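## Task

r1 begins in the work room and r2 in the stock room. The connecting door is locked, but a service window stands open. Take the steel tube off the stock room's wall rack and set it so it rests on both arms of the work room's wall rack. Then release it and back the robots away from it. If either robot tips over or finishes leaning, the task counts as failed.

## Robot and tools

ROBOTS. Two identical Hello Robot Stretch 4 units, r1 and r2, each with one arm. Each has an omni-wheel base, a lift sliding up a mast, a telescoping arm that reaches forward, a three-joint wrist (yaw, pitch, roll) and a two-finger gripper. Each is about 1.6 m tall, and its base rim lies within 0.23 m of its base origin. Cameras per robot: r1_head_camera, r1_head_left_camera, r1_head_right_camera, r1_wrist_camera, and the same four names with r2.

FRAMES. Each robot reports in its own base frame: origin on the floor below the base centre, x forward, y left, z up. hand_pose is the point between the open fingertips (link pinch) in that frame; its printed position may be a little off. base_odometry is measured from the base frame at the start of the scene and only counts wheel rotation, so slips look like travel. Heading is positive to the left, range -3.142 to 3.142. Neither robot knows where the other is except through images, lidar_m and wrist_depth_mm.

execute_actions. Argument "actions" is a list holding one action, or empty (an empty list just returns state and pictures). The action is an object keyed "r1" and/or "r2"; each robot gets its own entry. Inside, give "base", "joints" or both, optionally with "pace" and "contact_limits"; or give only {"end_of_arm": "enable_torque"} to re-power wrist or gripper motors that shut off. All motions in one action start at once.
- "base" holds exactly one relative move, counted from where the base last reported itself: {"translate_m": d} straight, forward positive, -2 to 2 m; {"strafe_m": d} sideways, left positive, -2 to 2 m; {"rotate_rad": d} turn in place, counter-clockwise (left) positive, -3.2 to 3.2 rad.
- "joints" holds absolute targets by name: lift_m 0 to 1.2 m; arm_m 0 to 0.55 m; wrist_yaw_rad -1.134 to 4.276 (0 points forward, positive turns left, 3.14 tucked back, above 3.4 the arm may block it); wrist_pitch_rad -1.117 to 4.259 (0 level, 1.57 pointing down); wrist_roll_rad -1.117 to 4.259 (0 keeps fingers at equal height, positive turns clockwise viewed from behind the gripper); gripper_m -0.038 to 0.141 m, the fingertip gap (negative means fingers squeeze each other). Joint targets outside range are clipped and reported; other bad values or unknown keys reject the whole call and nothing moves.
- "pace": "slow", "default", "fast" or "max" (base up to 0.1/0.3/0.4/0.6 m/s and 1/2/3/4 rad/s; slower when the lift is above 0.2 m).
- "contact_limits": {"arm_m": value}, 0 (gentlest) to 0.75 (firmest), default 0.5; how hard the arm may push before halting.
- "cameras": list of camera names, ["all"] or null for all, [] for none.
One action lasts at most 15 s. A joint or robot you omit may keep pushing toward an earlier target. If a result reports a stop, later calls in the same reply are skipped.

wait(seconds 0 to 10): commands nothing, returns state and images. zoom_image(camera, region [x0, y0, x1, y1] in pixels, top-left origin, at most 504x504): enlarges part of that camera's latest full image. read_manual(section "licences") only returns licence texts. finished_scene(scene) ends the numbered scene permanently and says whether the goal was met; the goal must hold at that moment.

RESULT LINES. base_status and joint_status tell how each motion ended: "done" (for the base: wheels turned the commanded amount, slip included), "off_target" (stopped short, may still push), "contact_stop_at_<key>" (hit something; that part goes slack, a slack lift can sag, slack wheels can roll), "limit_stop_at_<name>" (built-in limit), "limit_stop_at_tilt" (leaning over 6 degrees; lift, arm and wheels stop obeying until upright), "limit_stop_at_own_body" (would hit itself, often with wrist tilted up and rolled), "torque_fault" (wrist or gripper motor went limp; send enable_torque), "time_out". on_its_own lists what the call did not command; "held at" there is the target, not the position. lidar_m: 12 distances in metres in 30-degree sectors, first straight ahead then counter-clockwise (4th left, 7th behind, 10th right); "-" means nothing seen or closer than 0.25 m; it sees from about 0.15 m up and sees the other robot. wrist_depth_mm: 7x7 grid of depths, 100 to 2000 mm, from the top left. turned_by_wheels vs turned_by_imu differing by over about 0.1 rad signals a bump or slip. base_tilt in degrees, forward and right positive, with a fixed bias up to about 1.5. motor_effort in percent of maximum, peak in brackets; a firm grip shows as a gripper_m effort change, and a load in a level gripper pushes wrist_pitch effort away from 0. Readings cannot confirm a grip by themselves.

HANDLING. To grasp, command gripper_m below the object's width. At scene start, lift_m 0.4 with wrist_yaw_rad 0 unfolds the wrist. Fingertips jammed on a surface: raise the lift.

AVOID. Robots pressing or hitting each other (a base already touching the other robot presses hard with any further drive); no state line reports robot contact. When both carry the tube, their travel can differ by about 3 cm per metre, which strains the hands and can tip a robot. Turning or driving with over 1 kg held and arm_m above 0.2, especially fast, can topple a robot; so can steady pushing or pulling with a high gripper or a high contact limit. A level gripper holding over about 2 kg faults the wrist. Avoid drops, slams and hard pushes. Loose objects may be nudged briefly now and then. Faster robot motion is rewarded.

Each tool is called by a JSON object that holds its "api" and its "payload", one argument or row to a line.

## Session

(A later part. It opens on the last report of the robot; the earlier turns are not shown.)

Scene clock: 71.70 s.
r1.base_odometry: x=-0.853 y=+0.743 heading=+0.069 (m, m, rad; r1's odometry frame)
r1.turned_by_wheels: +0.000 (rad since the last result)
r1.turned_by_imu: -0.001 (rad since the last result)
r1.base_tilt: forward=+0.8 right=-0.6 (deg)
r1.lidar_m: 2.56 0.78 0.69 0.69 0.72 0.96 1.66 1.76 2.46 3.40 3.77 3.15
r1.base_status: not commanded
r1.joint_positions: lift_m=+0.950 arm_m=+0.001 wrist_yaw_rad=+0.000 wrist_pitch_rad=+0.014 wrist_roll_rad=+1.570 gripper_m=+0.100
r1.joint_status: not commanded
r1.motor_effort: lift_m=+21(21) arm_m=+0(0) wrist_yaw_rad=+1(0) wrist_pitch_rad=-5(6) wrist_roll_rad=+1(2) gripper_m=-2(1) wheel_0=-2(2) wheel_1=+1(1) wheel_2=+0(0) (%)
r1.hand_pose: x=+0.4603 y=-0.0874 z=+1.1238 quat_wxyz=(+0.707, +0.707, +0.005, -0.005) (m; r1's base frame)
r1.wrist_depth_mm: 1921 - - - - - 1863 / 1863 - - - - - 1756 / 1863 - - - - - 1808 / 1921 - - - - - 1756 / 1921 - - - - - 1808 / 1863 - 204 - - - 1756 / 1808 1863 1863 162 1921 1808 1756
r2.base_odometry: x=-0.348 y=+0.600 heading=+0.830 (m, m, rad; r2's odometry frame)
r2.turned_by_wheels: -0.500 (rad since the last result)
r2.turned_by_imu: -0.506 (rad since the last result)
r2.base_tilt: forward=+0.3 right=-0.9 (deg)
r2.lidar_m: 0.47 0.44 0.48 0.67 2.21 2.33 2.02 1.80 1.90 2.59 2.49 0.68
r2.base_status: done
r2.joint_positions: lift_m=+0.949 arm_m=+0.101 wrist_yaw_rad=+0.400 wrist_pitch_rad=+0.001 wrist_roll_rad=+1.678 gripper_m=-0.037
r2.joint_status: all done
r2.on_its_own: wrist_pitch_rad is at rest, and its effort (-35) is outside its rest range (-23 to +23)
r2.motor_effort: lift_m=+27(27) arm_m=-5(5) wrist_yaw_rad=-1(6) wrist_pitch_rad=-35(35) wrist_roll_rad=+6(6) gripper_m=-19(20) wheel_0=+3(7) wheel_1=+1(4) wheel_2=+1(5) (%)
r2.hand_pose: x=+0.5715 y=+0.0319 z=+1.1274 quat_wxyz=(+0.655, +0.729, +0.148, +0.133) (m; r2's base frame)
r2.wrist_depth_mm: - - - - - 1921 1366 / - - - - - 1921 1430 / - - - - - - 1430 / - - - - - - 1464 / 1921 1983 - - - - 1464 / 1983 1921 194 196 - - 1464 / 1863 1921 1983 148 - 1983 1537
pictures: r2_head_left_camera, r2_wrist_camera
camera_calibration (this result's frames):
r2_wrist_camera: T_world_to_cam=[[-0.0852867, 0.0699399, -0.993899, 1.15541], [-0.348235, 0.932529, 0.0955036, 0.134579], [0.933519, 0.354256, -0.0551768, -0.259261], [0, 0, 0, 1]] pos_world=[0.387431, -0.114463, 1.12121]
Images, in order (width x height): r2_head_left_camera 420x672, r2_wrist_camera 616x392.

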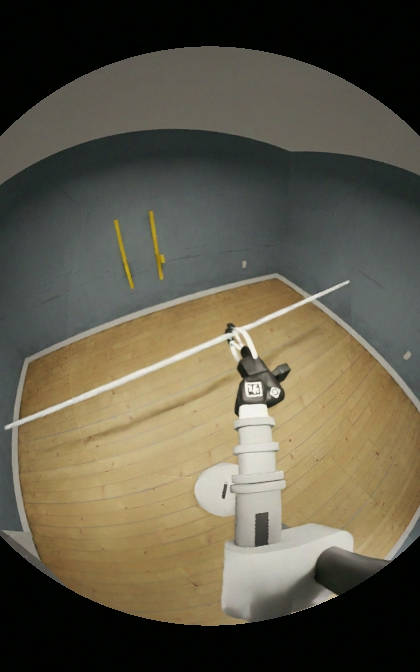

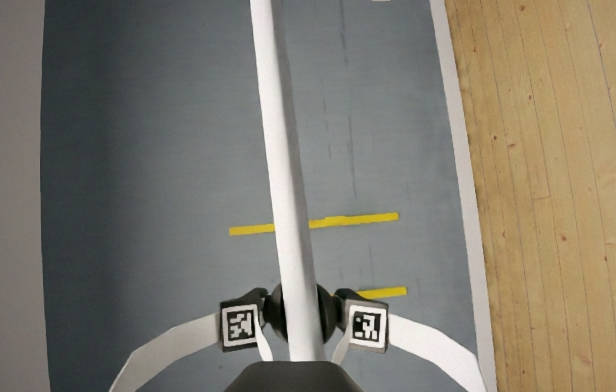

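{"api": "execute_actions", "payload": {
  "actions": [
    {"r1":{"base":{"translate_m":1.8},"pace":"fast"},"r2":{"base":{"rotate_rad":-1.1},"joints":{"wrist_yaw_rad":1.5},"pace":"slow"}}
  ],
  "cameras": ["r2_head_left_camera","r2_wrist_camera"]
}}

{"api": "execute_actions", "payload": {
  "actions": [
    {"r1":{"base":{"rotate_rad":-3.16}},"r2":{"base":{"rotate_rad":-0.3},"pace":"slow"}}
  ],
  "cameras": ["r2_head_left_camera","r2_wrist_camera"]
}}

Scene clock: 84.47 s.
r1.base_odometry: x=+0.942 y=+0.868 heading=+0.070 (m, m, rad; r1's odometry frame)
r1.turned_by_wheels: +0.001 (rad since the last result)
r1.turned_by_imu: -0.008 (rad since the last result)
r1.base_tilt: forward=+0.9 right=-0.4 (deg)
r1.lidar_m: 1.27 0.94 0.69 0.66 0.68 0.79 2.78 3.66 3.74 3.64 1.73 1.32
r1.base_status: done
r1.joint_positions: lift_m=+0.950 arm_m=+0.001 wrist_yaw_rad=+0.000 wrist_pitch_rad=+0.014 wrist_roll_rad=+1.570 gripper_m=+0.100
r1.joint_status: not commanded
r1.motor_effort: lift_m=+21(21) arm_m=+0(0) wrist_yaw_rad=+0(0) wrist_pitch_rad=-5(5) wrist_roll_rad=+1(0) gripper_m=+1(2) wheel_0=+5(10) wheel_1=+3(10) wheel_2=+1(13) (%)
r1.hand_pose: x=+0.4603 y=-0.0874 z=+1.1238 quat_wxyz=(+0.707, +0.707, +0.005, -0.005) (m; r1's base frame)
r1.wrist_depth_mm: 1078 1078 1060 1060 1060 1042 1042 / 1078 1078 1060 1060 1025 1042 1042 / 1078 1060 1060 1060 1042 1042 1042 / 1078 1078 1078 1060 1042 1042 1042 / 1078 1098 1078 1042 1060 1060 1042 / 1078 1060 203 1060 1060 1042 1042 / 1078 1060 1042 162 1060 1042 1042
r2.base_odometry: x=-0.348 y=+0.600 heading=-0.270 (m, m, rad; r2's odometry frame)
r2.turned_by_wheels: -1.100 (rad since the last result)
r2.turned_by_imu: -1.114 (rad since the last result)
r2.base_tilt: forward=+0.3 right=-0.9 (deg)
r2.lidar_m: 2.49 0.25 2.45 2.03 2.42 2.34 2.20 2.28 2.04 1.80 1.84 2.61
r2.base_status: done
r2.joint_positions: lift_m=+0.950 arm_m=+0.101 wrist_yaw_rad=+1.501 wrist_pitch_rad=-0.001 wrist_roll_rad=+1.673 gripper_m=-0.037
r2.joint_status: all done
r2.on_its_own: wrist_pitch_rad is at rest, and its effort (-29) is outside its rest range (-23 to +23); wrist_roll_rad is at rest, and its effort (+21) is outside its rest range (-13 to +13)
r2.motor_effort: lift_m=+26(27) arm_m=-4(5) wrist_yaw_rad=-3(17) wrist_pitch_rad=-29(46) wrist_roll_rad=+21(44) gripper_m=-17(22) wheel_0=+0(6) wheel_1=-1(2) wheel_2=+2(5) (%)
r2.hand_pose: x=+0.3789 y=+0.2817 z=+1.1281 quat_wxyz=(+0.490, +0.543, +0.506, +0.457) (m; r2's base frame)
r2.wrist_depth_mm: - - - - - 1863 1366 / - - - - - 1983 1464 / - - - - - - 1464 / 1921 - - - - - 1499 / - - - - - - 1499 / - - 165 193 - - 1537 / 1921 - 183 139 181 1983 1576
pictures: r2_head_left_camera, r2_wrist_camera
camera_calibration (this result's frames):
r2_wrist_camera: T_world_to_cam=[[-0.095713, -0.0426393, -0.994495, 1.15858], [-0.989615, 0.111717, 0.0904534, 0.31439], [0.107245, 0.992825, -0.0528892, -0.0372847], [0, 0, 0, 1]] pos_world=[0.426015, 0.0512958, 1.1218]
Images, in order (width x height): r2_head_left_camera 420x672, r2_wrist_camera 616x392.

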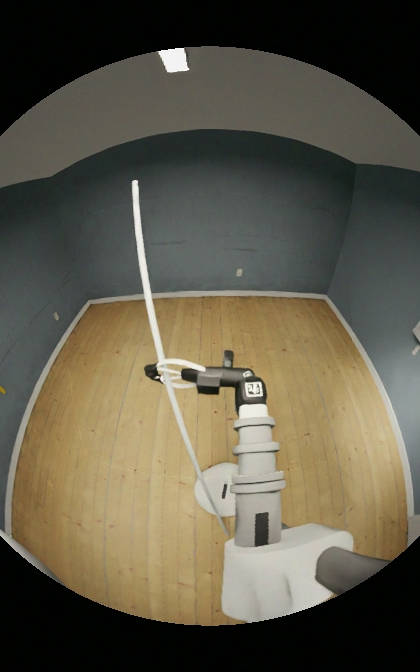

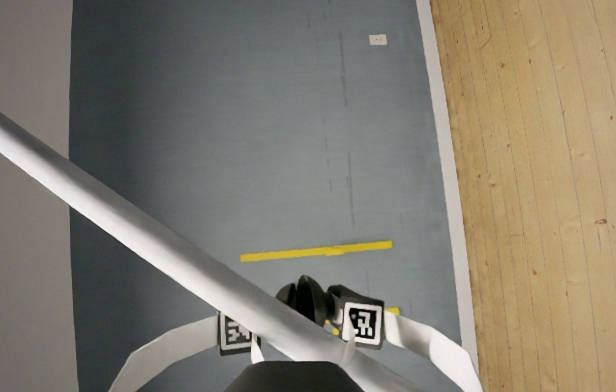

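Scene clock: 87.57 s.
r1.base_odometry: x=+0.942 y=+0.868 heading=-3.089 (m, m, rad; r1's odometry frame)
r1.turned_by_wheels: -3.159 (rad since the last result)
r1.turned_by_imu: -3.141 (rad since the last result)
r1.base_tilt: forward=+0.8 right=-0.4 (deg)
r1.lidar_m: 2.53 3.60 3.54 3.41 1.80 1.34 1.26 0.95 0.68 0.67 0.69 0.76
r1.base_status: done
r1.joint_positions: lift_m=+0.950 arm_m=+0.001 wrist_yaw_rad=+0.000 wrist_pitch_rad=+0.014 wrist_roll_rad=+1.570 gripper_m=+0.100
r1.joint_status: not commanded
r1.motor_effort: lift_m=+21(21) arm_m=-1(1) wrist_yaw_rad=+2(0) wrist_pitch_rad=-5(5) wrist_roll_rad=+2(1) gripper_m=-1(2) wheel_0=+5(9) wheel_1=+4(18) wheel_2=+2(9) (%)
r1.hand_pose: x=+0.4603 y=-0.0875 z=+1.1238 quat_wxyz=(+0.707, +0.707, +0.005, -0.005) (m; r1's base frame)
r1.wrist_depth_mm: 1182 1182 1182 1182 1118 1118 1098 / 1756 1756 1708 1708 1708 1618 1618 / 1921 - - - - - 1808 / 1863 - - - - - 1756 / 1921 - - - - - 1756 / 1921 - 204 - - - 1708 / 1983 - - 162 - - 1808
r2.base_odometry: x=-0.348 y=+0.600 heading=-0.569 (m, m, rad; r2's odometry frame)
r2.turned_by_wheels: -0.300 (rad since the last result)
r2.turned_by_imu: -0.304 (rad since the last result)
r2.base_tilt: forward=+0.4 right=-0.9 (deg)
r2.lidar_m: 2.51 0.29 0.25 2.05 2.02 2.62 2.22 2.19 2.35 1.95 1.81 2.18
r2.base_status: done
r2.joint_positions: lift_m=+0.950 arm_m=+0.101 wrist_yaw_rad=+1.500 wrist_pitch_rad=-0.001 wrist_roll_rad=+1.672 gripper_m=-0.037
r2.joint_status: not commanded
r2.on_its_own: wrist_pitch_rad is at rest, and its effort (-31) is outside its rest range (-23 to +23); wrist_roll_rad is at rest, and its effort (+26) is outside its rest range (-13 to +13)
r2.motor_effort: lift_m=+26(26) arm_m=-4(4) wrist_yaw_rad=-2(8) wrist_pitch_rad=-31(33) wrist_roll_rad=+26(29) gripper_m=-17(16) wheel_0=+1(4) wheel_1=-1(5) wheel_2=+1(5) (%)
r2.hand_pose: x=+0.3790 y=+0.2816 z=+1.1280 quat_wxyz=(+0.490, +0.543, +0.506, +0.457) (m; r2's base frame)
r2.wrist_depth_mm: - - - - - 1983 1397 / - - - - - 1983 1430 / - - - - - - 1430 / 156 - - - - - 1499 / - 158 - - - - 1499 / - - 158 195 - - 1499 / 1983 - 181 137 167 1921 1499
pictures: r2_head_left_camera, r2_wrist_camera
camera_calibration (this result's frames):
r2_wrist_camera: T_world_to_cam=[[-0.0943343, -0.0432495, -0.994601, 1.1582], [-0.989697, 0.112166, 0.0889917, 0.316071], [0.107712, 0.992748, -0.053385, -0.0368592], [0, 0, 0, 1]] pos_world=[0.426043, 0.051231, 1.12185]
Images, in order (width x height): r2_head_left_camera 420x672, r2_wrist_camera 616x392.

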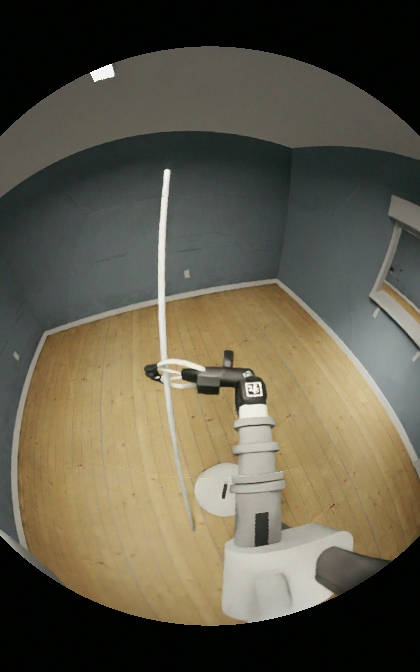

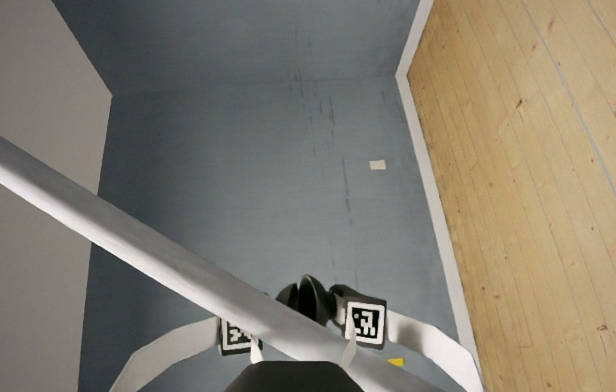

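{"api": "execute_actions", "payload": {
  "actions": [
    {"r2":{"joints":{"wrist_roll_rad":1.9},"pace":"slow"}}
  ],
  "cameras": []
}}

{"api": "execute_actions", "payload": {
  "actions": [
    {"r2":{"joints":{"wrist_roll_rad":2.12},"pace":"slow"}}
  ],
  "cameras": ["r2_head_left_camera","r2_wrist_camera"]
}}

Scene clock: 111.30 s.
r1.base_odometry: x=+0.942 y=+0.868 heading=-3.089 (m, m, rad; r1's odometry frame)
r1.turned_by_wheels: +0.000 (rad since the last result)
r1.turned_by_imu: -0.009 (rad since the last result)
r1.base_tilt: forward=+0.8 right=-0.5 (deg)
r1.lidar_m: 2.54 3.62 3.56 3.44 1.81 1.32 1.26 0.97 0.70 0.66 0.69 0.76
r1.base_status: not commanded
r1.joint_positions: lift_m=+0.950 arm_m=+0.001 wrist_yaw_rad=+0.000 wrist_pitch_rad=+0.014 wrist_roll_rad=+1.570 gripper_m=+0.100
r1.joint_status: not commanded
r1.motor_effort: lift_m=+21(21) arm_m=+0(1) wrist_yaw_rad=+1(1) wrist_pitch_rad=-5(5) wrist_roll_rad=+2(2) gripper_m=-2(0) wheel_0=+5(5) wheel_1=+4(4) wheel_2=+2(2) (%)
r1.hand_pose: x=+0.4603 y=-0.0875 z=+1.1238 quat_wxyz=(+0.707, +0.707, +0.005, -0.005) (m; r1's base frame)
r1.wrist_depth_mm: 1205 1182 1205 1182 1138 1138 1098 / 1756 1808 1756 1756 1661 1661 1576 / 1921 - - - - - 1756 / 1921 - - - - - 1808 / 1921 - - - - - 1756 / 1921 - 204 - - - 1756 / 1983 - - 162 - - 1756
r2.base_odometry: x=-0.348 y=+0.600 heading=-0.569 (m, m, rad; r2's odometry frame)
r2.turned_by_wheels: +0.000 (rad since the last result)
r2.turned_by_imu: +0.002 (rad since the last result)
r2.base_tilt: forward=+0.3 right=-0.9 (deg)
r2.lidar_m: 0.71 0.33 0.25 2.35 2.35 2.62 2.24 2.19 2.34 1.95 1.80 2.17
r2.base_status: not commanded
r2.joint_positions: lift_m=+0.950 arm_m=+0.101 wrist_yaw_rad=+1.500 wrist_pitch_rad=+0.000 wrist_roll_rad=+1.892 gripper_m=-0.037
r2.joint_status: all done
r2.on_its_own: wrist_pitch_rad is at rest, and its effort (-32) is outside its rest range (-23 to +23); wrist_roll_rad is at rest, and its effort (+24) is outside its rest range (-13 to +13)
r2.motor_effort: lift_m=+25(25) arm_m=-4(4) wrist_yaw_rad=+0(2) wrist_pitch_rad=-32(34) wrist_roll_rad=+24(50) gripper_m=-18(17) wheel_0=+1(1) wheel_1=-1(1) wheel_2=+1(1) (%)
r2.hand_pose: x=+0.3791 y=+0.2816 z=+1.1278 quat_wxyz=(+0.428, +0.594, +0.553, +0.399) (m; r2's base frame)
r2.wrist_depth_mm: - - - - - 1661 1281 / - - - - - 1808 1336 / - - - - - - 1430 / 152 - - - - - 1499 / - 154 - - - - 1576 / 1921 - 157 193 - - 1708 / 1808 - 183 144 167 - 1863
pictures: none
No camera images: the call's "cameras" was empty. Leave "cameras" out to get every camera's image.

Scene clock: 115.77 s.
r1.base_odometry: x=+0.942 y=+0.868 heading=-3.089 (m, m, rad; r1's odometry frame)
r1.turned_by_wheels: +0.000 (rad since the last result)
r1.turned_by_imu: -0.002 (rad since the last result)
r1.base_tilt: forward=+0.8 right=-0.3 (deg)
r1.lidar_m: 2.55 3.61 3.56 3.44 1.81 1.32 1.26 0.97 0.70 0.66 0.69 0.77
r1.base_status: not commanded
r1.joint_positions: lift_m=+0.950 arm_m=+0.001 wrist_yaw_rad=+0.000 wrist_pitch_rad=+0.014 wrist_roll_rad=+1.570 gripper_m=+0.100
r1.joint_status: not commanded
r1.motor_effort: lift_m=+21(21) arm_m=-1(1) wrist_yaw_rad=+1(1) wrist_pitch_rad=-5(5) wrist_roll_rad=+1(1) gripper_m=-4(2) wheel_0=+5(5) wheel_1=+4(4) wheel_2=+2(2) (%)
r1.hand_pose: x=+0.4603 y=-0.0875 z=+1.1238 quat_wxyz=(+0.707, +0.707, +0.005, -0.005) (m; r1's base frame)
r1.wrist_depth_mm: 1182 1182 1160 1160 1138 1118 1098 / 1708 1708 1756 1708 1708 1661 1618 / 1921 - - - - - 1808 / 1921 - - - - - 1756 / 1921 - - - - - 1756 / 1921 - 204 - - - 1756 / 1983 - - 162 - - 1808
r2.base_odometry: x=-0.348 y=+0.600 heading=-0.569 (m, m, rad; r2's odometry frame)
r2.turned_by_wheels: +0.000 (rad since the last result)
r2.turned_by_imu: +0.000 (rad since the last result)
r2.base_tilt: forward=+0.3 right=-0.9 (deg)
r2.lidar_m: 0.69 0.31 0.25 0.25 0.27 2.58 2.24 2.18 2.35 1.94 1.80 2.18
r2.base_status: not commanded
r2.joint_positions: lift_m=+0.950 arm_m=+0.101 wrist_yaw_rad=+1.500 wrist_pitch_rad=+0.000 wrist_roll_rad=+2.105 gripper_m=-0.037
r2.joint_status: all done
r2.on_its_own: wrist_pitch_rad is at rest, and its effort (-34) is outside its rest range (-23 to +23); wrist_roll_rad is at rest, and its effort (+44) is outside its rest range (-13 to +13)
r2.motor_effort: lift_m=+25(26) arm_m=-4(4) wrist_yaw_rad=+0(3) wrist_pitch_rad=-34(37) wrist_roll_rad=+44(63) gripper_m=-18(18) wheel_0=+1(1) wheel_1=-1(1) wheel_2=+1(1) (%)
r2.hand_pose: x=+0.3792 y=+0.2816 z=+1.1277 quat_wxyz=(+0.363, +0.636, +0.592, +0.338) (m; r2's base frame)
r2.wrist_depth_mm: 1983 - - - - 1537 1229 / - - - - - 1756 1308 / - - - - - 1983 1464 / - - - - - - 1661 / - 154 - - - - 1863 / 1983 - 157 195 186 - - / 1756 - 180 146 165 - -
pictures: r2_head_left_camera, r2_wrist_camera
camera_calibration (this result's frames):
r2_wrist_camera: T_world_to_cam=[[-0.502615, -0.0151391, -0.864378, 1.15798], [-0.860591, 0.103856, 0.498595, -0.192215], [0.0822227, 0.994477, -0.0652283, -0.0142882], [0, 0, 0, 1]] pos_world=[0.417777, 0.0517029, 1.09584]
Images, in order (width x height): r2_head_left_camera 420x672, r2_wrist_camera 616x392.

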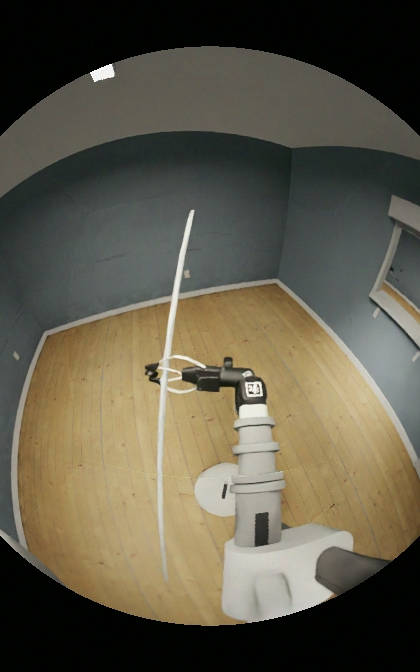

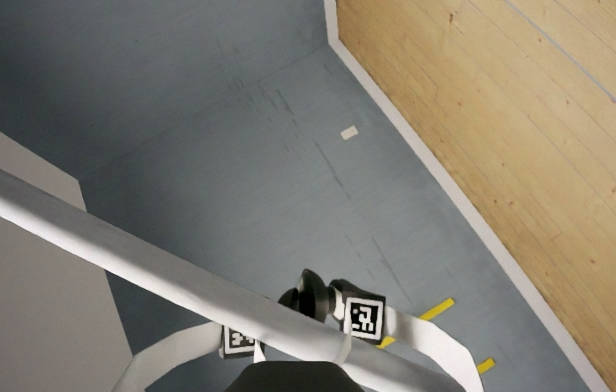

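Working. Continue, combining with turning.

{"api": "execute_actions", "payload": {
  "actions": [
    {"r2":{"base":{"rotate_rad":-0.3},"joints":{"wrist_roll_rad":2.3},"pace":"slow"}}
  ],
  "cameras": []
}}

{"api": "execute_actions", "payload": {
  "actions": [
    {"r2":{"base":{"rotate_rad":-0.3},"joints":{"wrist_roll_rad":2.46},"pace":"slow"}}
  ],
  "cameras": ["r2_head_left_camera","r2_wrist_camera"]
}}

Scene clock: 122.73 s.
r1.base_odometry: x=+0.942 y=+0.868 heading=-3.089 (m, m, rad; r1's odometry frame)
r1.turned_by_wheels: +0.000 (rad since the last result)
r1.turned_by_imu: -0.003 (rad since the last result)
r1.base_tilt: forward=+0.7 right=-0.3 (deg)
r1.lidar_m: 2.55 3.61 3.56 3.43 1.83 1.32 1.24 0.95 0.70 0.65 0.69 0.75
r1.base_status: not commanded
r1.joint_positions: lift_m=+0.950 arm_m=+0.001 wrist_yaw_rad=+0.000 wrist_pitch_rad=+0.014 wrist_roll_rad=+1.570 gripper_m=+0.100
r1.joint_status: not commanded
r1.motor_effort: lift_m=+21(21) arm_m=-1(1) wrist_yaw_rad=+1(1) wrist_pitch_rad=-5(5) wrist_roll_rad=+1(2) gripper_m=-2(2) wheel_0=+5(5) wheel_1=+4(4) wheel_2=+2(2) (%)
r1.hand_pose: x=+0.4603 y=-0.0875 z=+1.1238 quat_wxyz=(+0.707, +0.707, +0.005, -0.005) (m; r1's base frame)
r1.wrist_depth_mm: 1205 1182 1182 1160 1160 1138 1118 / 1756 1808 1756 1708 1661 1661 1576 / 1921 - - - - - 1808 / 1863 - - - - - 1756 / 1921 - - - - - 1808 / 1983 - 204 - - - 1708 / 1983 - - 162 - - 1808
r2.base_odometry: x=-0.348 y=+0.600 heading=-0.869 (m, m, rad; r2's odometry frame)
r2.turned_by_wheels: -0.300 (rad since the last result)
r2.turned_by_imu: -0.303 (rad since the last result)
r2.base_tilt: forward=+0.3 right=-0.9 (deg)
r2.lidar_m: 0.79 0.29 0.25 2.52 0.27 0.35 2.40 2.19 2.24 2.11 1.81 1.84
r2.base_status: done
r2.joint_positions: lift_m=+0.950 arm_m=+0.101 wrist_yaw_rad=+1.501 wrist_pitch_rad=-0.001 wrist_roll_rad=+2.290 gripper_m=-0.037
r2.joint_status: all done
r2.on_its_own: wrist_pitch_rad is at rest, and its effort (-30) is outside its rest range (-23 to +23); wrist_roll_rad is at rest, and its effort (+31) is outside its rest range (-13 to +13)
r2.motor_effort: lift_m=+25(26) arm_m=-4(4) wrist_yaw_rad=-2(12) wrist_pitch_rad=-30(40) wrist_roll_rad=+31(63) gripper_m=-17(18) wheel_0=+1(4) wheel_1=+0(4) wheel_2=+1(5) (%)
r2.hand_pose: x=+0.3790 y=+0.2817 z=+1.1281 quat_wxyz=(+0.302, +0.666, +0.621, +0.282) (m; r2's base frame)
r2.wrist_depth_mm: 1756 1921 - - - 1499 1229 / 1808 - - - - 1708 1366 / 1983 - - - - - 1576 / 162 - - - - - 1808 / - 160 - - - - - / - - 160 193 - - - / 1808 1921 184 142 163 - 1983
pictures: none
No camera images: the call's "cameras" was empty. Leave "cameras" out to get every camera's image.

Scene clock: 129.63 s.
r1.base_odometry: x=+0.942 y=+0.868 heading=-3.089 (m, m, rad; r1's odometry frame)
r1.turned_by_wheels: +0.000 (rad since the last result)
r1.turned_by_imu: -0.003 (rad since the last result)
r1.base_tilt: forward=+0.7 right=-0.4 (deg)
r1.lidar_m: 2.53 3.60 3.55 3.43 1.80 1.32 1.26 0.97 0.70 0.67 0.68 0.76
r1.base_status: not commanded
r1.joint_positions: lift_m=+0.950 arm_m=+0.001 wrist_yaw_rad=+0.000 wrist_pitch_rad=+0.014 wrist_roll_rad=+1.570 gripper_m=+0.100
r1.joint_status: not commanded
r1.motor_effort: lift_m=+21(21) arm_m=+0(0) wrist_yaw_rad=+0(0) wrist_pitch_rad=-5(5) wrist_roll_rad=+1(0) gripper_m=+1(2) wheel_0=+5(5) wheel_1=+4(4) wheel_2=+2(2) (%)
r1.hand_pose: x=+0.4603 y=-0.0875 z=+1.1238 quat_wxyz=(+0.707, +0.707, +0.005, -0.005) (m; r1's base frame)
r1.wrist_depth_mm: 1182 1182 1160 1182 1138 1098 1118 / 1661 1756 1756 1661 1708 1618 1576 / 1863 - - - - - 1808 / 1921 - - - - - 1808 / 1921 - - - - - 1756 / 1921 - 204 - - - 1756 / 1983 - - 162 - - 1808
r2.base_odometry: x=-0.348 y=+0.600 heading=-1.169 (m, m, rad; r2's odometry frame)
r2.turned_by_wheels: -0.300 (rad since the last result)
r2.turned_by_imu: -0.303 (rad since the last result)
r2.base_tilt: forward=+0.3 right=-0.9 (deg)
r2.lidar_m: 0.70 0.30 0.25 0.25 0.28 0.45 2.53 2.25 2.21 2.39 1.98 1.80
r2.base_status: done
r2.joint_positions: lift_m=+0.950 arm_m=+0.101 wrist_yaw_rad=+1.500 wrist_pitch_rad=+0.000 wrist_roll_rad=+2.449 gripper_m=-0.037
r2.joint_status: all done
r2.on_its_own: wrist_pitch_rad is at rest, and its effort (-34) is outside its rest range (-23 to +23); wrist_roll_rad is at rest, and its effort (+35) is outside its rest range (-13 to +13)
r2.motor_effort: lift_m=+25(25) arm_m=-4(3) wrist_yaw_rad=-1(14) wrist_pitch_rad=-34(40) wrist_roll_rad=+35(71) gripper_m=-18(19) wheel_0=+1(6) wheel_1=+0(7) wheel_2=+1(4) (%)
r2.hand_pose: x=+0.3792 y=+0.2816 z=+1.1277 quat_wxyz=(+0.249, +0.688, +0.641, +0.231) (m; r2's base frame)
r2.wrist_depth_mm: 1708 1921 - - 1983 1499 1281 / 1808 1983 - - - 1756 1430 / 1921 - - - - - 1708 / 1983 - - - - - - / 1983 153 - - - - - / - - 157 193 - - - / 1921 - 183 147 166 - -
pictures: r2_head_left_camera, r2_wrist_camera
camera_calibration (this result's frames):
r2_wrist_camera: T_world_to_cam=[[-0.764038, 0.0033945, -0.645162, 1.00467], [-0.642415, 0.0883249, 0.76125, -0.566787], [0.0595679, 0.996086, -0.065303, -0.00607797], [0, 0, 0, 1]] pos_world=[0.403854, 0.0527052, 1.07924]
Images, in order (width x height): r2_head_left_camera 420x672, r2_wrist_camera 616x392.

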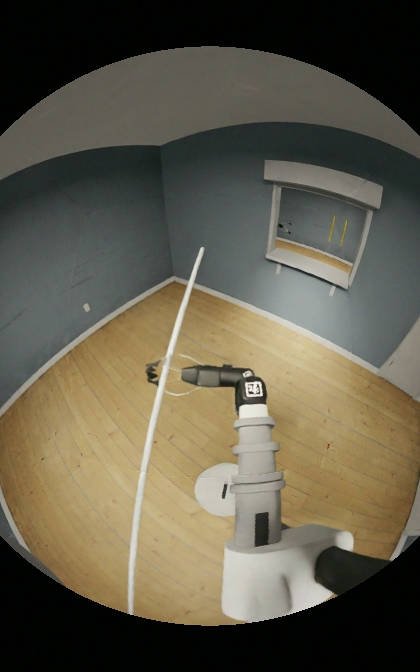

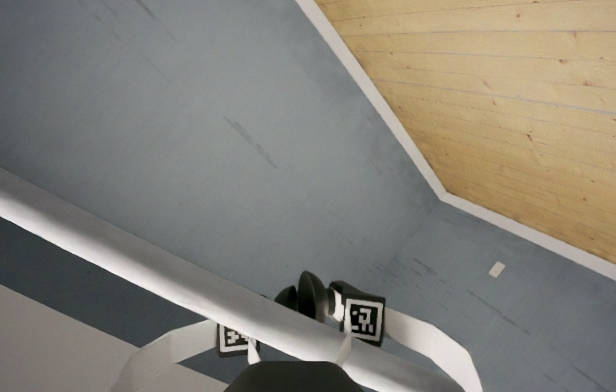

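{"api": "execute_actions", "payload": {
  "actions": [
    {"r2":{"base":{"rotate_rad":-0.6},"joints":{"wrist_roll_rad":2.56},"pace":"slow"}}
  ],
  "cameras": []
}}

{"api": "execute_actions", "payload": {
  "actions": [
    {"r2":{"base":{"strafe_m":0.24},"joints":{"wrist_roll_rad":2.67},"pace":"slow"}}
  ],
  "cameras": []
}}

{"api": "execute_actions", "payload": {
  "actions": [
    {"r2":{"base":{"translate_m":0.75}}}
  ],
  "cameras": ["r2_head_left_camera","r2_wrist_camera","r2_head_camera"]
}}

Scene clock: 137.37 s.
r1.base_odometry: x=+0.942 y=+0.868 heading=-3.089 (m, m, rad; r1's odometry frame)
r1.turned_by_wheels: +0.000 (rad since the last result)
r1.turned_by_imu: -0.003 (rad since the last result)
r1.base_tilt: forward=+0.8 right=-0.3 (deg)
r1.lidar_m: 2.55 3.60 3.55 3.42 1.80 1.32 1.26 0.97 0.70 0.67 0.69 0.76
r1.base_status: not commanded
r1.joint_positions: lift_m=+0.950 arm_m=+0.001 wrist_yaw_rad=+0.000 wrist_pitch_rad=+0.014 wrist_roll_rad=+1.570 gripper_m=+0.100
r1.joint_status: not commanded
r1.motor_effort: lift_m=+21(21) arm_m=-1(1) wrist_yaw_rad=-1(1) wrist_pitch_rad=-5(5) wrist_roll_rad=+1(1) gripper_m=+0(0) wheel_0=+5(5) wheel_1=+4(4) wheel_2=+2(2) (%)
r1.hand_pose: x=+0.4603 y=-0.0875 z=+1.1238 quat_wxyz=(+0.707, +0.707, +0.005, -0.005) (m; r1's base frame)
r1.wrist_depth_mm: 1182 1182 1182 1160 1138 1160 1118 / 1708 1756 1756 1708 1661 1661 1576 / 1921 - - - - - 1808 / 1921 - - - - - 1808 / 1921 - - - - - 1756 / 1921 - 204 - - - 1756 / 1921 - - 162 - - 1808
r2.base_odometry: x=-0.348 y=+0.600 heading=-1.769 (m, m, rad; r2's odometry frame)
r2.turned_by_wheels: -0.600 (rad since the last result)
r2.turned_by_imu: -0.607 (rad since the last result)
r2.base_tilt: forward=+0.3 right=-0.9 (deg)
r2.lidar_m: 0.82 0.29 0.25 2.53 0.26 0.31 0.94 2.45 2.28 2.17 2.31 2.02
r2.base_status: done
r2.joint_positions: lift_m=+0.950 arm_m=+0.101 wrist_yaw_rad=+1.500 wrist_pitch_rad=+0.000 wrist_roll_rad=+2.543 gripper_m=-0.037
r2.joint_status: all done
r2.on_its_own: wrist_pitch_rad is at rest, and its effort (-33) is outside its rest range (-23 to +23); wrist_roll_rad is at rest, and its effort (+50) is outside its rest range (-13 to +13)
r2.motor_effort: lift_m=+25(25) arm_m=-4(3) wrist_yaw_rad=-1(14) wrist_pitch_rad=-33(41) wrist_roll_rad=+50(55) gripper_m=-18(19) wheel_0=+1(5) wheel_1=+0(5) wheel_2=+1(5) (%)
r2.hand_pose: x=+0.3790 y=+0.2816 z=+1.1277 quat_wxyz=(+0.216, +0.699, +0.651, +0.201) (m; r2's base frame)
r2.wrist_depth_mm: 1921 - - - 1983 1537 1281 / - - - - - 1808 1499 / - - - - - - 1808 / - - - - - - - / 163 163 - - - - - / - - 161 193 185 - - / 1983 - 178 142 161 - -
pictures: none
No camera images: the call's "cameras" was empty. Leave "cameras" out to get every camera's image.

Scene clock: 140.90 s.
r1.base_odometry: x=+0.942 y=+0.868 heading=-3.089 (m, m, rad; r1's odometry frame)
r1.turned_by_wheels: +0.000 (rad since the last result)
r1.turned_by_imu: -0.001 (rad since the last result)
r1.base_tilt: forward=+0.9 right=-0.5 (deg)
r1.lidar_m: 2.56 3.58 3.56 3.41 1.81 1.34 1.27 0.98 0.69 0.66 0.69 0.77
r1.base_status: not commanded
r1.joint_positions: lift_m=+0.950 arm_m=+0.001 wrist_yaw_rad=+0.000 wrist_pitch_rad=+0.014 wrist_roll_rad=+1.570 gripper_m=+0.100
r1.joint_status: not commanded
r1.motor_effort: lift_m=+21(21) arm_m=-1(1) wrist_yaw_rad=+2(1) wrist_pitch_rad=-5(5) wrist_roll_rad=+0(2) gripper_m=-1(2) wheel_0=+5(5) wheel_1=+4(4) wheel_2=+2(2) (%)
r1.hand_pose: x=+0.4603 y=-0.0875 z=+1.1238 quat_wxyz=(+0.707, +0.707, +0.005, -0.005) (m; r1's base frame)
r1.wrist_depth_mm: 1182 1182 1160 1182 1138 1160 1118 / 1708 1756 1708 1708 1661 1661 1576 / 1921 - - - - - 1756 / 1921 - - - - - 1756 / 1921 - - - - - 1808 / 1921 - 204 - - - 1756 / 1983 - - 162 - - 1808
r2.base_odometry: x=-0.112 y=+0.553 heading=-1.769 (m, m, rad; r2's odometry frame)
r2.turned_by_wheels: +0.000 (rad since the last result)
r2.turned_by_imu: +0.001 (rad since the last result)
r2.base_tilt: forward=+0.3 right=-0.9 (deg)
r2.lidar_m: 0.66 0.32 0.25 0.25 0.30 0.46 2.33 2.43 2.54 2.42 2.55 2.02
r2.base_status: done
r2.joint_positions: lift_m=+0.950 arm_m=+0.101 wrist_yaw_rad=+1.501 wrist_pitch_rad=+0.000 wrist_roll_rad=+2.658 gripper_m=-0.037
r2.joint_status: all done
r2.on_its_own: wrist_pitch_rad is at rest, and its effort (-33) is outside its rest range (-23 to +23); wrist_roll_rad is at rest, and its effort (+35) is outside its rest range (-13 to +13)
r2.motor_effort: lift_m=+25(25) arm_m=-4(4) wrist_yaw_rad=-2(9) wrist_pitch_rad=-33(41) wrist_roll_rad=+35(59) gripper_m=-17(19) wheel_0=-2(5) wheel_1=+0(7) wheel_2=+1(2) (%)
r2.hand_pose: x=+0.3790 y=+0.2816 z=+1.1277 quat_wxyz=(+0.175, +0.710, +0.662, +0.163) (m; r2's base frame)
r2.wrist_depth_mm: 1983 - - - 1921 1576 1397 / - - - - - 1921 1576 / - - - - - - - / - - - - - - - / 147 152 - - - - - / - - 156 193 186 - - / - - 179 144 167 - -
pictures: none
No camera images: the call's "cameras" was empty. Leave "cameras" out to get every camera's image.

Scene clock: 145.27 s.
r1.base_odometry: x=+0.942 y=+0.868 heading=-3.089 (m, m, rad; r1's odometry frame)
r1.turned_by_wheels: +0.000 (rad since the last result)
r1.turned_by_imu: -0.002 (rad since the last result)
r1.base_tilt: forward=+0.8 right=-0.5 (deg)
r1.lidar_m: 2.53 3.59 3.55 3.44 1.82 1.33 1.27 0.97 0.70 0.65 0.70 0.76
r1.base_status: not commanded
r1.joint_positions: lift_m=+0.950 arm_m=+0.001 wrist_yaw_rad=+0.000 wrist_pitch_rad=+0.014 wrist_roll_rad=+1.570 gripper_m=+0.100
r1.joint_status: not commanded
r1.motor_effort: lift_m=+21(21) arm_m=-1(0) wrist_yaw_rad=+1(2) wrist_pitch_rad=-5(5) wrist_roll_rad=+1(2) gripper_m=-1(0) wheel_0=+5(5) wheel_1=+4(4) wheel_2=+2(2) (%)
r1.hand_pose: x=+0.4603 y=-0.0875 z=+1.1238 quat_wxyz=(+0.707, +0.707, +0.005, -0.005) (m; r1's base frame)
r1.wrist_depth_mm: 1205 1182 1182 1182 1138 1138 1118 / 1708 1756 1756 1708 1661 1661 1537 / 1921 - - - - - 1756 / 1863 - - - - - 1808 / 1921 - - - - - 1756 / 1921 - 204 - - - 1756 / 1983 - - 162 - - 1808
r2.base_odometry: x=-0.260 y=-0.182 heading=-1.769 (m, m, rad; r2's odometry frame)
r2.turned_by_wheels: +0.000 (rad since the last result)
r2.turned_by_imu: +0.003 (rad since the last result)
r2.base_tilt: forward=+0.3 right=-0.9 (deg)
r2.lidar_m: 0.67 0.32 0.25 0.25 0.29 0.45 3.10 3.21 2.54 2.45 1.68 1.10
r2.base_status: done
r2.joint_positions: lift_m=+0.950 arm_m=+0.101 wrist_yaw_rad=+1.500 wrist_pitch_rad=+0.001 wrist_roll_rad=+2.657 gripper_m=-0.037
r2.joint_status: not commanded
r2.on_its_own: wrist_pitch_rad is at rest, and its effort (-36) is outside its rest range (-23 to +23); wrist_roll_rad is at rest, and its effort (+39) is outside its rest range (-13 to +13)
r2.motor_effort: lift_m=+26(25) arm_m=-4(4) wrist_yaw_rad=-1(6) wrist_pitch_rad=-36(40) wrist_roll_rad=+39(53) gripper_m=-17(18) wheel_0=-1(5) wheel_1=+0(6) wheel_2=-1(7) (%)
r2.hand_pose: x=+0.3791 y=+0.2816 z=+1.1275 quat_wxyz=(+0.176, +0.710, +0.662, +0.163) (m; r2's base frame)
r2.wrist_depth_mm: 1008 1336 - - 1921 1576 1336 / 1098 1499 - - - 1921 1576 / 1229 1756 - - - - - / 1308 - - - - - - / 149 153 - - - - - / 1863 - 156 193 186 - - / 1921 - 178 144 167 - -
pictures: r2_head_camera, r2_head_left_camera, r2_wrist_camera
camera_calibration (this result's frames):
r2_wrist_camera: T_world_to_cam=[[-0.880773, 0.0112687, -0.473405, 0.852898], [-0.47128, 0.0766752, 0.878644, -0.760642], [0.0461996, 0.996992, -0.0622226, -0.00476553], [0, 0, 0, 1]] pos_world=[0.392954, 0.0534625, 1.0718]
Images, in order (width x height): r2_head_camera 420x560, r2_head_left_camera 420x672, r2_wrist_camera 616x392.

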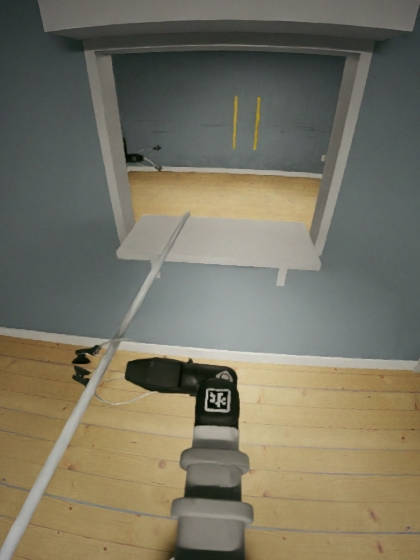

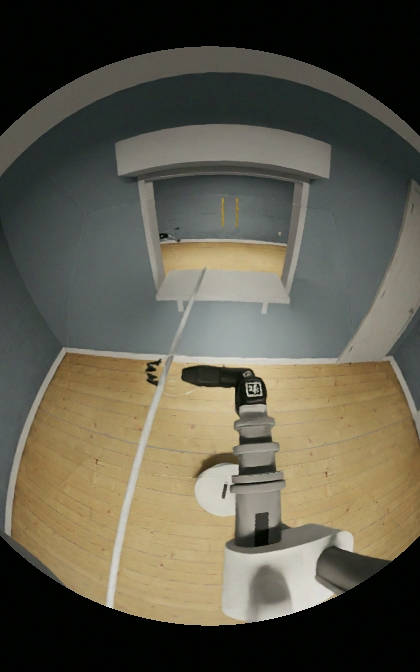

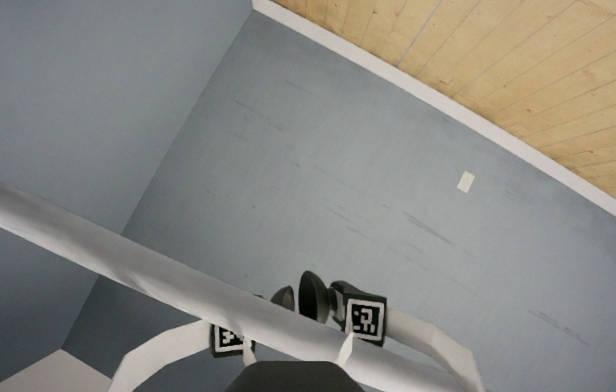

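{"api": "execute_actions", "payload": {
  "actions": [
    {"r1":{"base":{"translate_m":0.5},"joints":{"wrist_yaw_rad":1.57}},"r2":{"base":{"strafe_m":-0.2},"joints":{"wrist_roll_rad":2.74},"pace":"slow"}}
  ],
  "cameras": []
}}

{"api": "execute_actions", "payload": {
  "actions": [
    {"r1":{"base":{"rotate_rad":-1.58}},"r2":{"base":{"translate_m":0.9}}}
  ],
  "cameras": ["r2_head_left_camera","r1_head_left_camera"]
}}

Scene clock: 157.17 s.
r1.base_odometry: x=+0.443 y=+0.842 heading=-3.089 (m, m, rad; r1's odometry frame)
r1.turned_by_wheels: +0.001 (rad since the last result)
r1.turned_by_imu: -0.005 (rad since the last result)
r1.base_tilt: forward=+0.8 right=-0.4 (deg)
r1.lidar_m: 2.53 3.09 3.77 3.41 2.51 1.82 1.77 0.96 0.69 0.51 0.55 0.77
r1.base_status: done
r1.joint_positions: lift_m=+0.950 arm_m=+0.001 wrist_yaw_rad=+1.570 wrist_pitch_rad=+0.014 wrist_roll_rad=+1.570 gripper_m=+0.100
r1.joint_status: all done
r1.motor_effort: lift_m=+21(21) arm_m=+0(1) wrist_yaw_rad=+0(6) wrist_pitch_rad=-5(5) wrist_roll_rad=+1(1) gripper_m=-3(1) wheel_0=+3(5) wheel_1=+5(7) wheel_2=+0(12) (%)
r1.hand_pose: x=+0.2595 y=+0.2884 z=+1.1239 quat_wxyz=(+0.504, +0.496, +0.503, +0.496) (m; r1's base frame)
r1.wrist_depth_mm: 1756 - - - - - 1808 / 1661 - - - - - 1808 / 1661 - - - - - 1808 / 1756 - - - - - 1756 / 1708 - - - - - 1756 / 1863 - 203 - - - 1756 / 1921 - - 162 - - 1756
r2.base_odometry: x=-0.456 y=-0.143 heading=-1.769 (m, m, rad; r2's odometry frame)
r2.turned_by_wheels: +0.000 (rad since the last result)
r2.turned_by_imu: +0.001 (rad since the last result)
r2.base_tilt: forward=+0.3 right=-0.9 (deg)
r2.lidar_m: 0.63 0.34 0.27 0.26 0.31 0.49 3.12 3.16 2.32 2.26 1.62 1.22
r2.base_status: done
r2.joint_positions: lift_m=+0.950 arm_m=+0.101 wrist_yaw_rad=+1.500 wrist_pitch_rad=+0.001 wrist_roll_rad=+2.728 gripper_m=-0.037
r2.joint_status: all done
r2.on_its_own: wrist_pitch_rad is at rest, and its effort (-36) is outside its rest range (-23 to +23); wrist_roll_rad is at rest, and its effort (+36) is outside its rest range (-13 to +13)
r2.motor_effort: lift_m=+25(25) arm_m=-3(4) wrist_yaw_rad=+0(8) wrist_pitch_rad=-36(42) wrist_roll_rad=+36(58) gripper_m=-17(19) wheel_0=+2(4) wheel_1=+0(6) wheel_2=-1(1) (%)
r2.hand_pose: x=+0.3792 y=+0.2816 z=+1.1275 quat_wxyz=(+0.151, +0.716, +0.667, +0.140) (m; r2's base frame)
r2.wrist_depth_mm: 1042 1336 - - 1921 1618 1430 / 1098 1499 - - - 1983 1661 / 1229 1708 - - - - - / 1336 - - - - - - / 145 151 - - - - - / 1708 - 155 193 187 - - / 1863 - 179 146 167 - -
pictures: none
No camera images: the call's "cameras" was empty. Leave "cameras" out to get every camera's image.

Scene clock: 161.63 s.
r1.base_odometry: x=+0.443 y=+0.842 heading=+1.615 (m, m, rad; r1's odometry frame)
r1.turned_by_wheels: -1.579 (rad since the last result)
r1.turned_by_imu: -1.571 (rad since the last result)
r1.base_tilt: forward=+0.9 right=-0.4 (deg)
r1.lidar_m: 0.52 0.55 0.51 2.43 3.08 3.80 3.73 2.57 1.86 1.77 0.97 0.71
r1.base_status: done
r1.joint_positions: lift_m=+0.950 arm_m=+0.001 wrist_yaw_rad=+1.570 wrist_pitch_rad=+0.014 wrist_roll_rad=+1.570 gripper_m=+0.100
r1.joint_status: not commanded
r1.motor_effort: lift_m=+21(21) arm_m=-1(1) wrist_yaw_rad=+2(0) wrist_pitch_rad=-5(5) wrist_roll_rad=+1(2) gripper_m=-2(0) wheel_0=+3(6) wheel_1=+4(8) wheel_2=+4(9) (%)
r1.hand_pose: x=+0.2595 y=+0.2884 z=+1.1239 quat_wxyz=(+0.504, +0.496, +0.503, +0.496) (m; r1's base frame)
r1.wrist_depth_mm: 831 831 831 842 820 517 732 / 1138 1138 1138 1118 1098 991 1060 / 1863 1983 1921 1756 1808 1756 1661 / 1983 - - - - - 1756 / 1921 - - - - - 1808 / 1921 - 203 - - - 1808 / 1983 - - 162 - - 1808
r2.base_odometry: x=-0.633 y=-1.025 heading=-1.769 (m, m, rad; r2's odometry frame)
r2.turned_by_wheels: +0.000 (rad since the last result)
r2.turned_by_imu: +0.004 (rad since the last result)
r2.base_tilt: forward=+0.3 right=-0.9 (deg)
r2.lidar_m: 0.25 0.25 0.25 0.25 0.30 0.47 4.14 3.18 2.37 1.08 0.25 0.25
r2.base_status: done
r2.joint_positions: lift_m=+0.950 arm_m=+0.101 wrist_yaw_rad=+1.500 wrist_pitch_rad=+0.001 wrist_roll_rad=+2.725 gripper_m=-0.037
r2.joint_status: not commanded
r2.on_its_own: wrist_pitch_rad is at rest, and its effort (-36) is outside its rest range (-23 to +23); wrist_roll_rad is at rest, and its effort (+44) is outside its rest range (-13 to +13)
r2.motor_effort: lift_m=+25(25) arm_m=-4(4) wrist_yaw_rad=+0(2) wrist_pitch_rad=-36(38) wrist_roll_rad=+44(51) gripper_m=-18(19) wheel_0=+1(6) wheel_1=-1(5) wheel_2=+0(7) (%)
r2.hand_pose: x=+0.3791 y=+0.2816 z=+1.1274 quat_wxyz=(+0.152, +0.716, +0.667, +0.141) (m; r2's base frame)
r2.wrist_depth_mm: - - 442 347 285 236 211 / - - - 477 366 294 255 / - - - 640 535 397 330 / - - - 634 - - - / 144 153 - 640 - - - / - - 156 194 186 - - / - - 178 146 167 - -
pictures: r1_head_left_camera, r2_head_left_camera
Images, in order (width x height): r1_head_left_camera 420x672, r2_head_left_camera 420x672.

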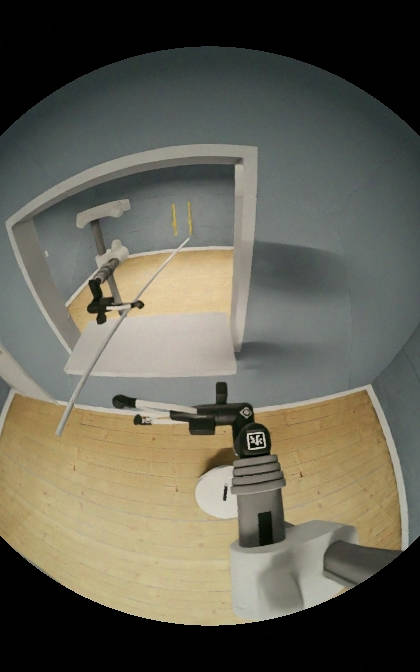

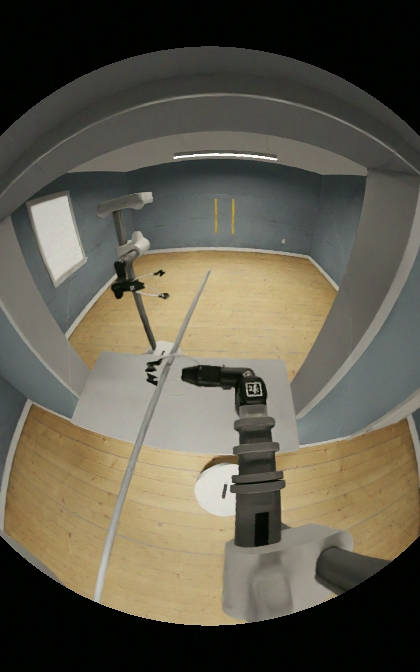

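{"api": "execute_actions", "payload": {
  "actions": [
    {"r1":{"base":{"strafe_m":-0.1},"pace":"fast"}}
  ],
  "cameras": []
}}

{"api": "execute_actions", "payload": {
  "actions": [
    {"r1":{"joints":{"arm_m":0.26}},"r2":{"joints":{"arm_m":0.55},"pace":"slow"}}
  ],
  "cameras": ["r2_head_left_camera","r1_head_left_camera","r1_wrist_camera","r2_head_camera"]
}}

Scene clock: 167.50 s.
r1.base_odometry: x=+0.543 y=+0.846 heading=+1.615 (m, m, rad; r1's odometry frame)
r1.turned_by_wheels: +0.000 (rad since the last result)
r1.turned_by_imu: -0.002 (rad since the last result)
r1.base_tilt: forward=+0.8 right=-0.3 (deg)
r1.lidar_m: 0.54 0.55 0.61 0.62 3.18 3.80 3.71 2.42 1.76 1.67 0.98 0.70
r1.base_status: done
r1.joint_positions: lift_m=+0.950 arm_m=+0.001 wrist_yaw_rad=+1.570 wrist_pitch_rad=+0.014 wrist_roll_rad=+1.570 gripper_m=+0.100
r1.joint_status: not commanded
r1.motor_effort: lift_m=+21(21) arm_m=-1(1) wrist_yaw_rad=+1(1) wrist_pitch_rad=-5(5) wrist_roll_rad=+1(1) gripper_m=+0(3) wheel_0=+3(13) wheel_1=+0(11) wheel_2=+0(2) (%)
r1.hand_pose: x=+0.2595 y=+0.2884 z=+1.1239 quat_wxyz=(+0.504, +0.496, +0.503, +0.496) (m; r1's base frame)
r1.wrist_depth_mm: 831 946 931 931 931 517 732 / 1160 1138 1138 1118 1008 991 1060 / 1863 1921 1921 1863 1863 1863 1618 / 1921 - - - - - 1756 / 1921 - - - - - 1756 / 1921 - 213 - - - 1756 / 1983 - - 162 - - 1808
r2.base_odometry: x=-0.633 y=-1.025 heading=-1.769 (m, m, rad; r2's odometry frame)
r2.turned_by_wheels: +0.000 (rad since the last result)
r2.turned_by_imu: +0.000 (rad since the last result)
r2.base_tilt: forward=+0.3 right=-0.9 (deg)
r2.lidar_m: 0.25 0.25 0.26 0.25 0.29 0.50 4.10 3.19 2.36 1.06 0.25 0.25
r2.base_status: not commanded
r2.joint_positions: lift_m=+0.950 arm_m=+0.101 wrist_yaw_rad=+1.500 wrist_pitch_rad=+0.001 wrist_roll_rad=+2.725 gripper_m=-0.037
r2.joint_status: not commanded
r2.on_its_own: wrist_pitch_rad is at rest, and its effort (-36) is outside its rest range (-23 to +23); wrist_roll_rad is at rest, and its effort (+43) is outside its rest range (-13 to +13)
r2.motor_effort: lift_m=+25(25) arm_m=-4(4) wrist_yaw_rad=+0(0) wrist_pitch_rad=-36(37) wrist_roll_rad=+43(43) gripper_m=-18(17) wheel_0=+1(0) wheel_1=-1(1) wheel_2=+0(0) (%)
r2.hand_pose: x=+0.3792 y=+0.2816 z=+1.1274 quat_wxyz=(+0.152, +0.716, +0.667, +0.140) (m; r2's base frame)
r2.wrist_depth_mm: - - 445 347 282 236 211 / - - - 477 368 294 255 / - - - 647 539 397 332 / - - - 634 - - - / 145 152 - 627 - - - / - - 156 195 186 - - / - - 178 146 167 - -
pictures: none
No camera images: the call's "cameras" was empty. Leave "cameras" out to get every camera's image.

Scene clock: 173.27 s.
r1.base_odometry: x=+0.543 y=+0.846 heading=+1.615 (m, m, rad; r1's odometry frame)
r1.turned_by_wheels: +0.000 (rad since the last result)
r1.turned_by_imu: -0.002 (rad since the last result)
r1.base_tilt: forward=+0.9 right=-0.2 (deg)
r1.lidar_m: 0.53 0.56 0.52 0.51 0.58 3.80 3.73 2.43 1.74 1.67 0.97 0.69
r1.base_status: not commanded
r1.joint_positions: lift_m=+0.950 arm_m=+0.259 wrist_yaw_rad=+1.570 wrist_pitch_rad=+0.014 wrist_roll_rad=+1.570 gripper_m=+0.100
r1.joint_status: all done
r1.motor_effort: lift_m=+21(21) arm_m=+6(7) wrist_yaw_rad=+0(1) wrist_pitch_rad=-6(5) wrist_roll_rad=+1(2) gripper_m=-1(2) wheel_0=+2(2) wheel_1=-1(0) wheel_2=+0(0) (%)
r1.hand_pose: x=+0.5175 y=+0.2884 z=+1.1239 quat_wxyz=(+0.504, +0.496, +0.503, +0.496) (m; r1's base frame)
r1.wrist_depth_mm: 854 - - 683 - 512 345 / 831 - - 676 - 508 345 / 809 946 946 931 931 504 343 / 1921 - - 1098 1430 504 342 / 1921 - - - - - 370 / 1921 - 204 647 - - 1756 / 1983 - - 162 - - 1863
r2.base_odometry: x=-0.633 y=-1.025 heading=-1.769 (m, m, rad; r2's odometry frame)
r2.turned_by_wheels: +0.000 (rad since the last result)
r2.turned_by_imu: +0.000 (rad since the last result)
r2.base_tilt: forward=+0.3 right=-0.9 (deg)
r2.lidar_m: 0.25 0.25 0.27 0.33 0.38 0.63 4.10 3.18 2.38 1.08 0.25 0.25
r2.base_status: not commanded
r2.joint_positions: lift_m=+0.950 arm_m=+0.548 wrist_yaw_rad=+1.500 wrist_pitch_rad=+0.001 wrist_roll_rad=+2.726 gripper_m=-0.037
r2.joint_status: all done
r2.on_its_own: wrist_pitch_rad is at rest, and its effort (-36) is outside its rest range (-23 to +23); wrist_roll_rad is at rest, and its effort (+44) is outside its rest range (-13 to +13)
r2.motor_effort: lift_m=+25(26) arm_m=+5(6) wrist_yaw_rad=+0(0) wrist_pitch_rad=-36(36) wrist_roll_rad=+44(43) gripper_m=-17(17) wheel_0=+0(1) wheel_1=-1(1) wheel_2=+0(0) (%)
r2.hand_pose: x=+0.8266 y=+0.2816 z=+1.1274 quat_wxyz=(+0.152, +0.716, +0.667, +0.140) (m; r2's base frame)
r2.wrist_depth_mm: - - - - 1921 1464 891 / - - - - - 1255 768 / - - - - - 1042 676 / 609 750 - - 1808 732 452 / 145 151 661 - 1281 768 634 / 732 - 156 194 186 627 621 / 699 741 177 146 167 615 627
pictures: r1_head_left_camera, r1_wrist_camera, r2_head_camera, r2_head_left_camera
camera_calibration (this result's frames):
r1_wrist_camera: T_world_to_cam=[[0.0288294, 0.0167766, -0.999444, 1.10532], [-0.999491, 0.0141461, -0.0285933, 0.603772], [0.0136585, 0.999759, 0.0171759, -0.090739], [0, 0, 0, 1]] pos_world=[0.572838, 0.0636326, 1.12353]
Images, in order (width x height): r1_head_left_camera 420x672, r1_wrist_camera 616x392, r2_head_camera 420x560, r2_head_left_camera 420x672.

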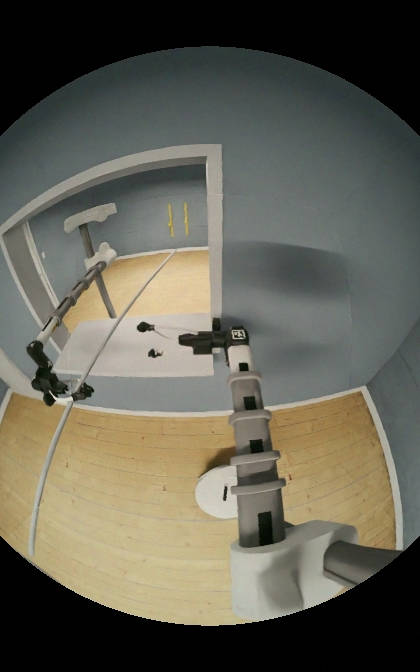

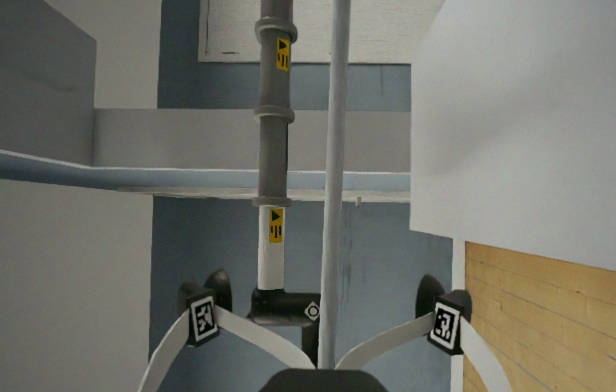

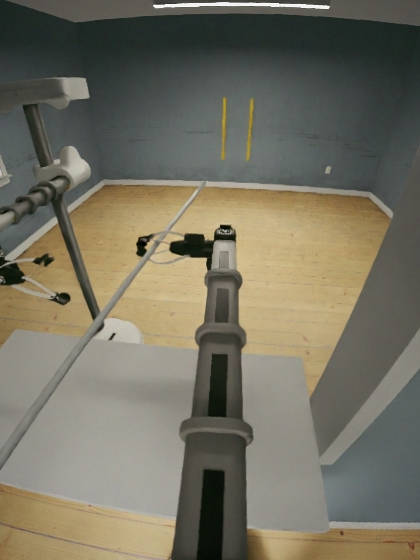

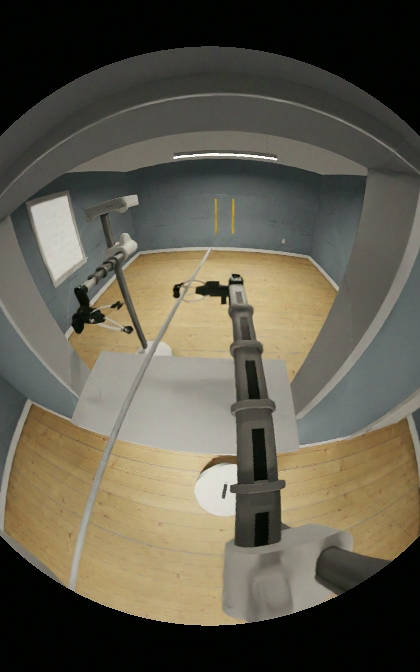

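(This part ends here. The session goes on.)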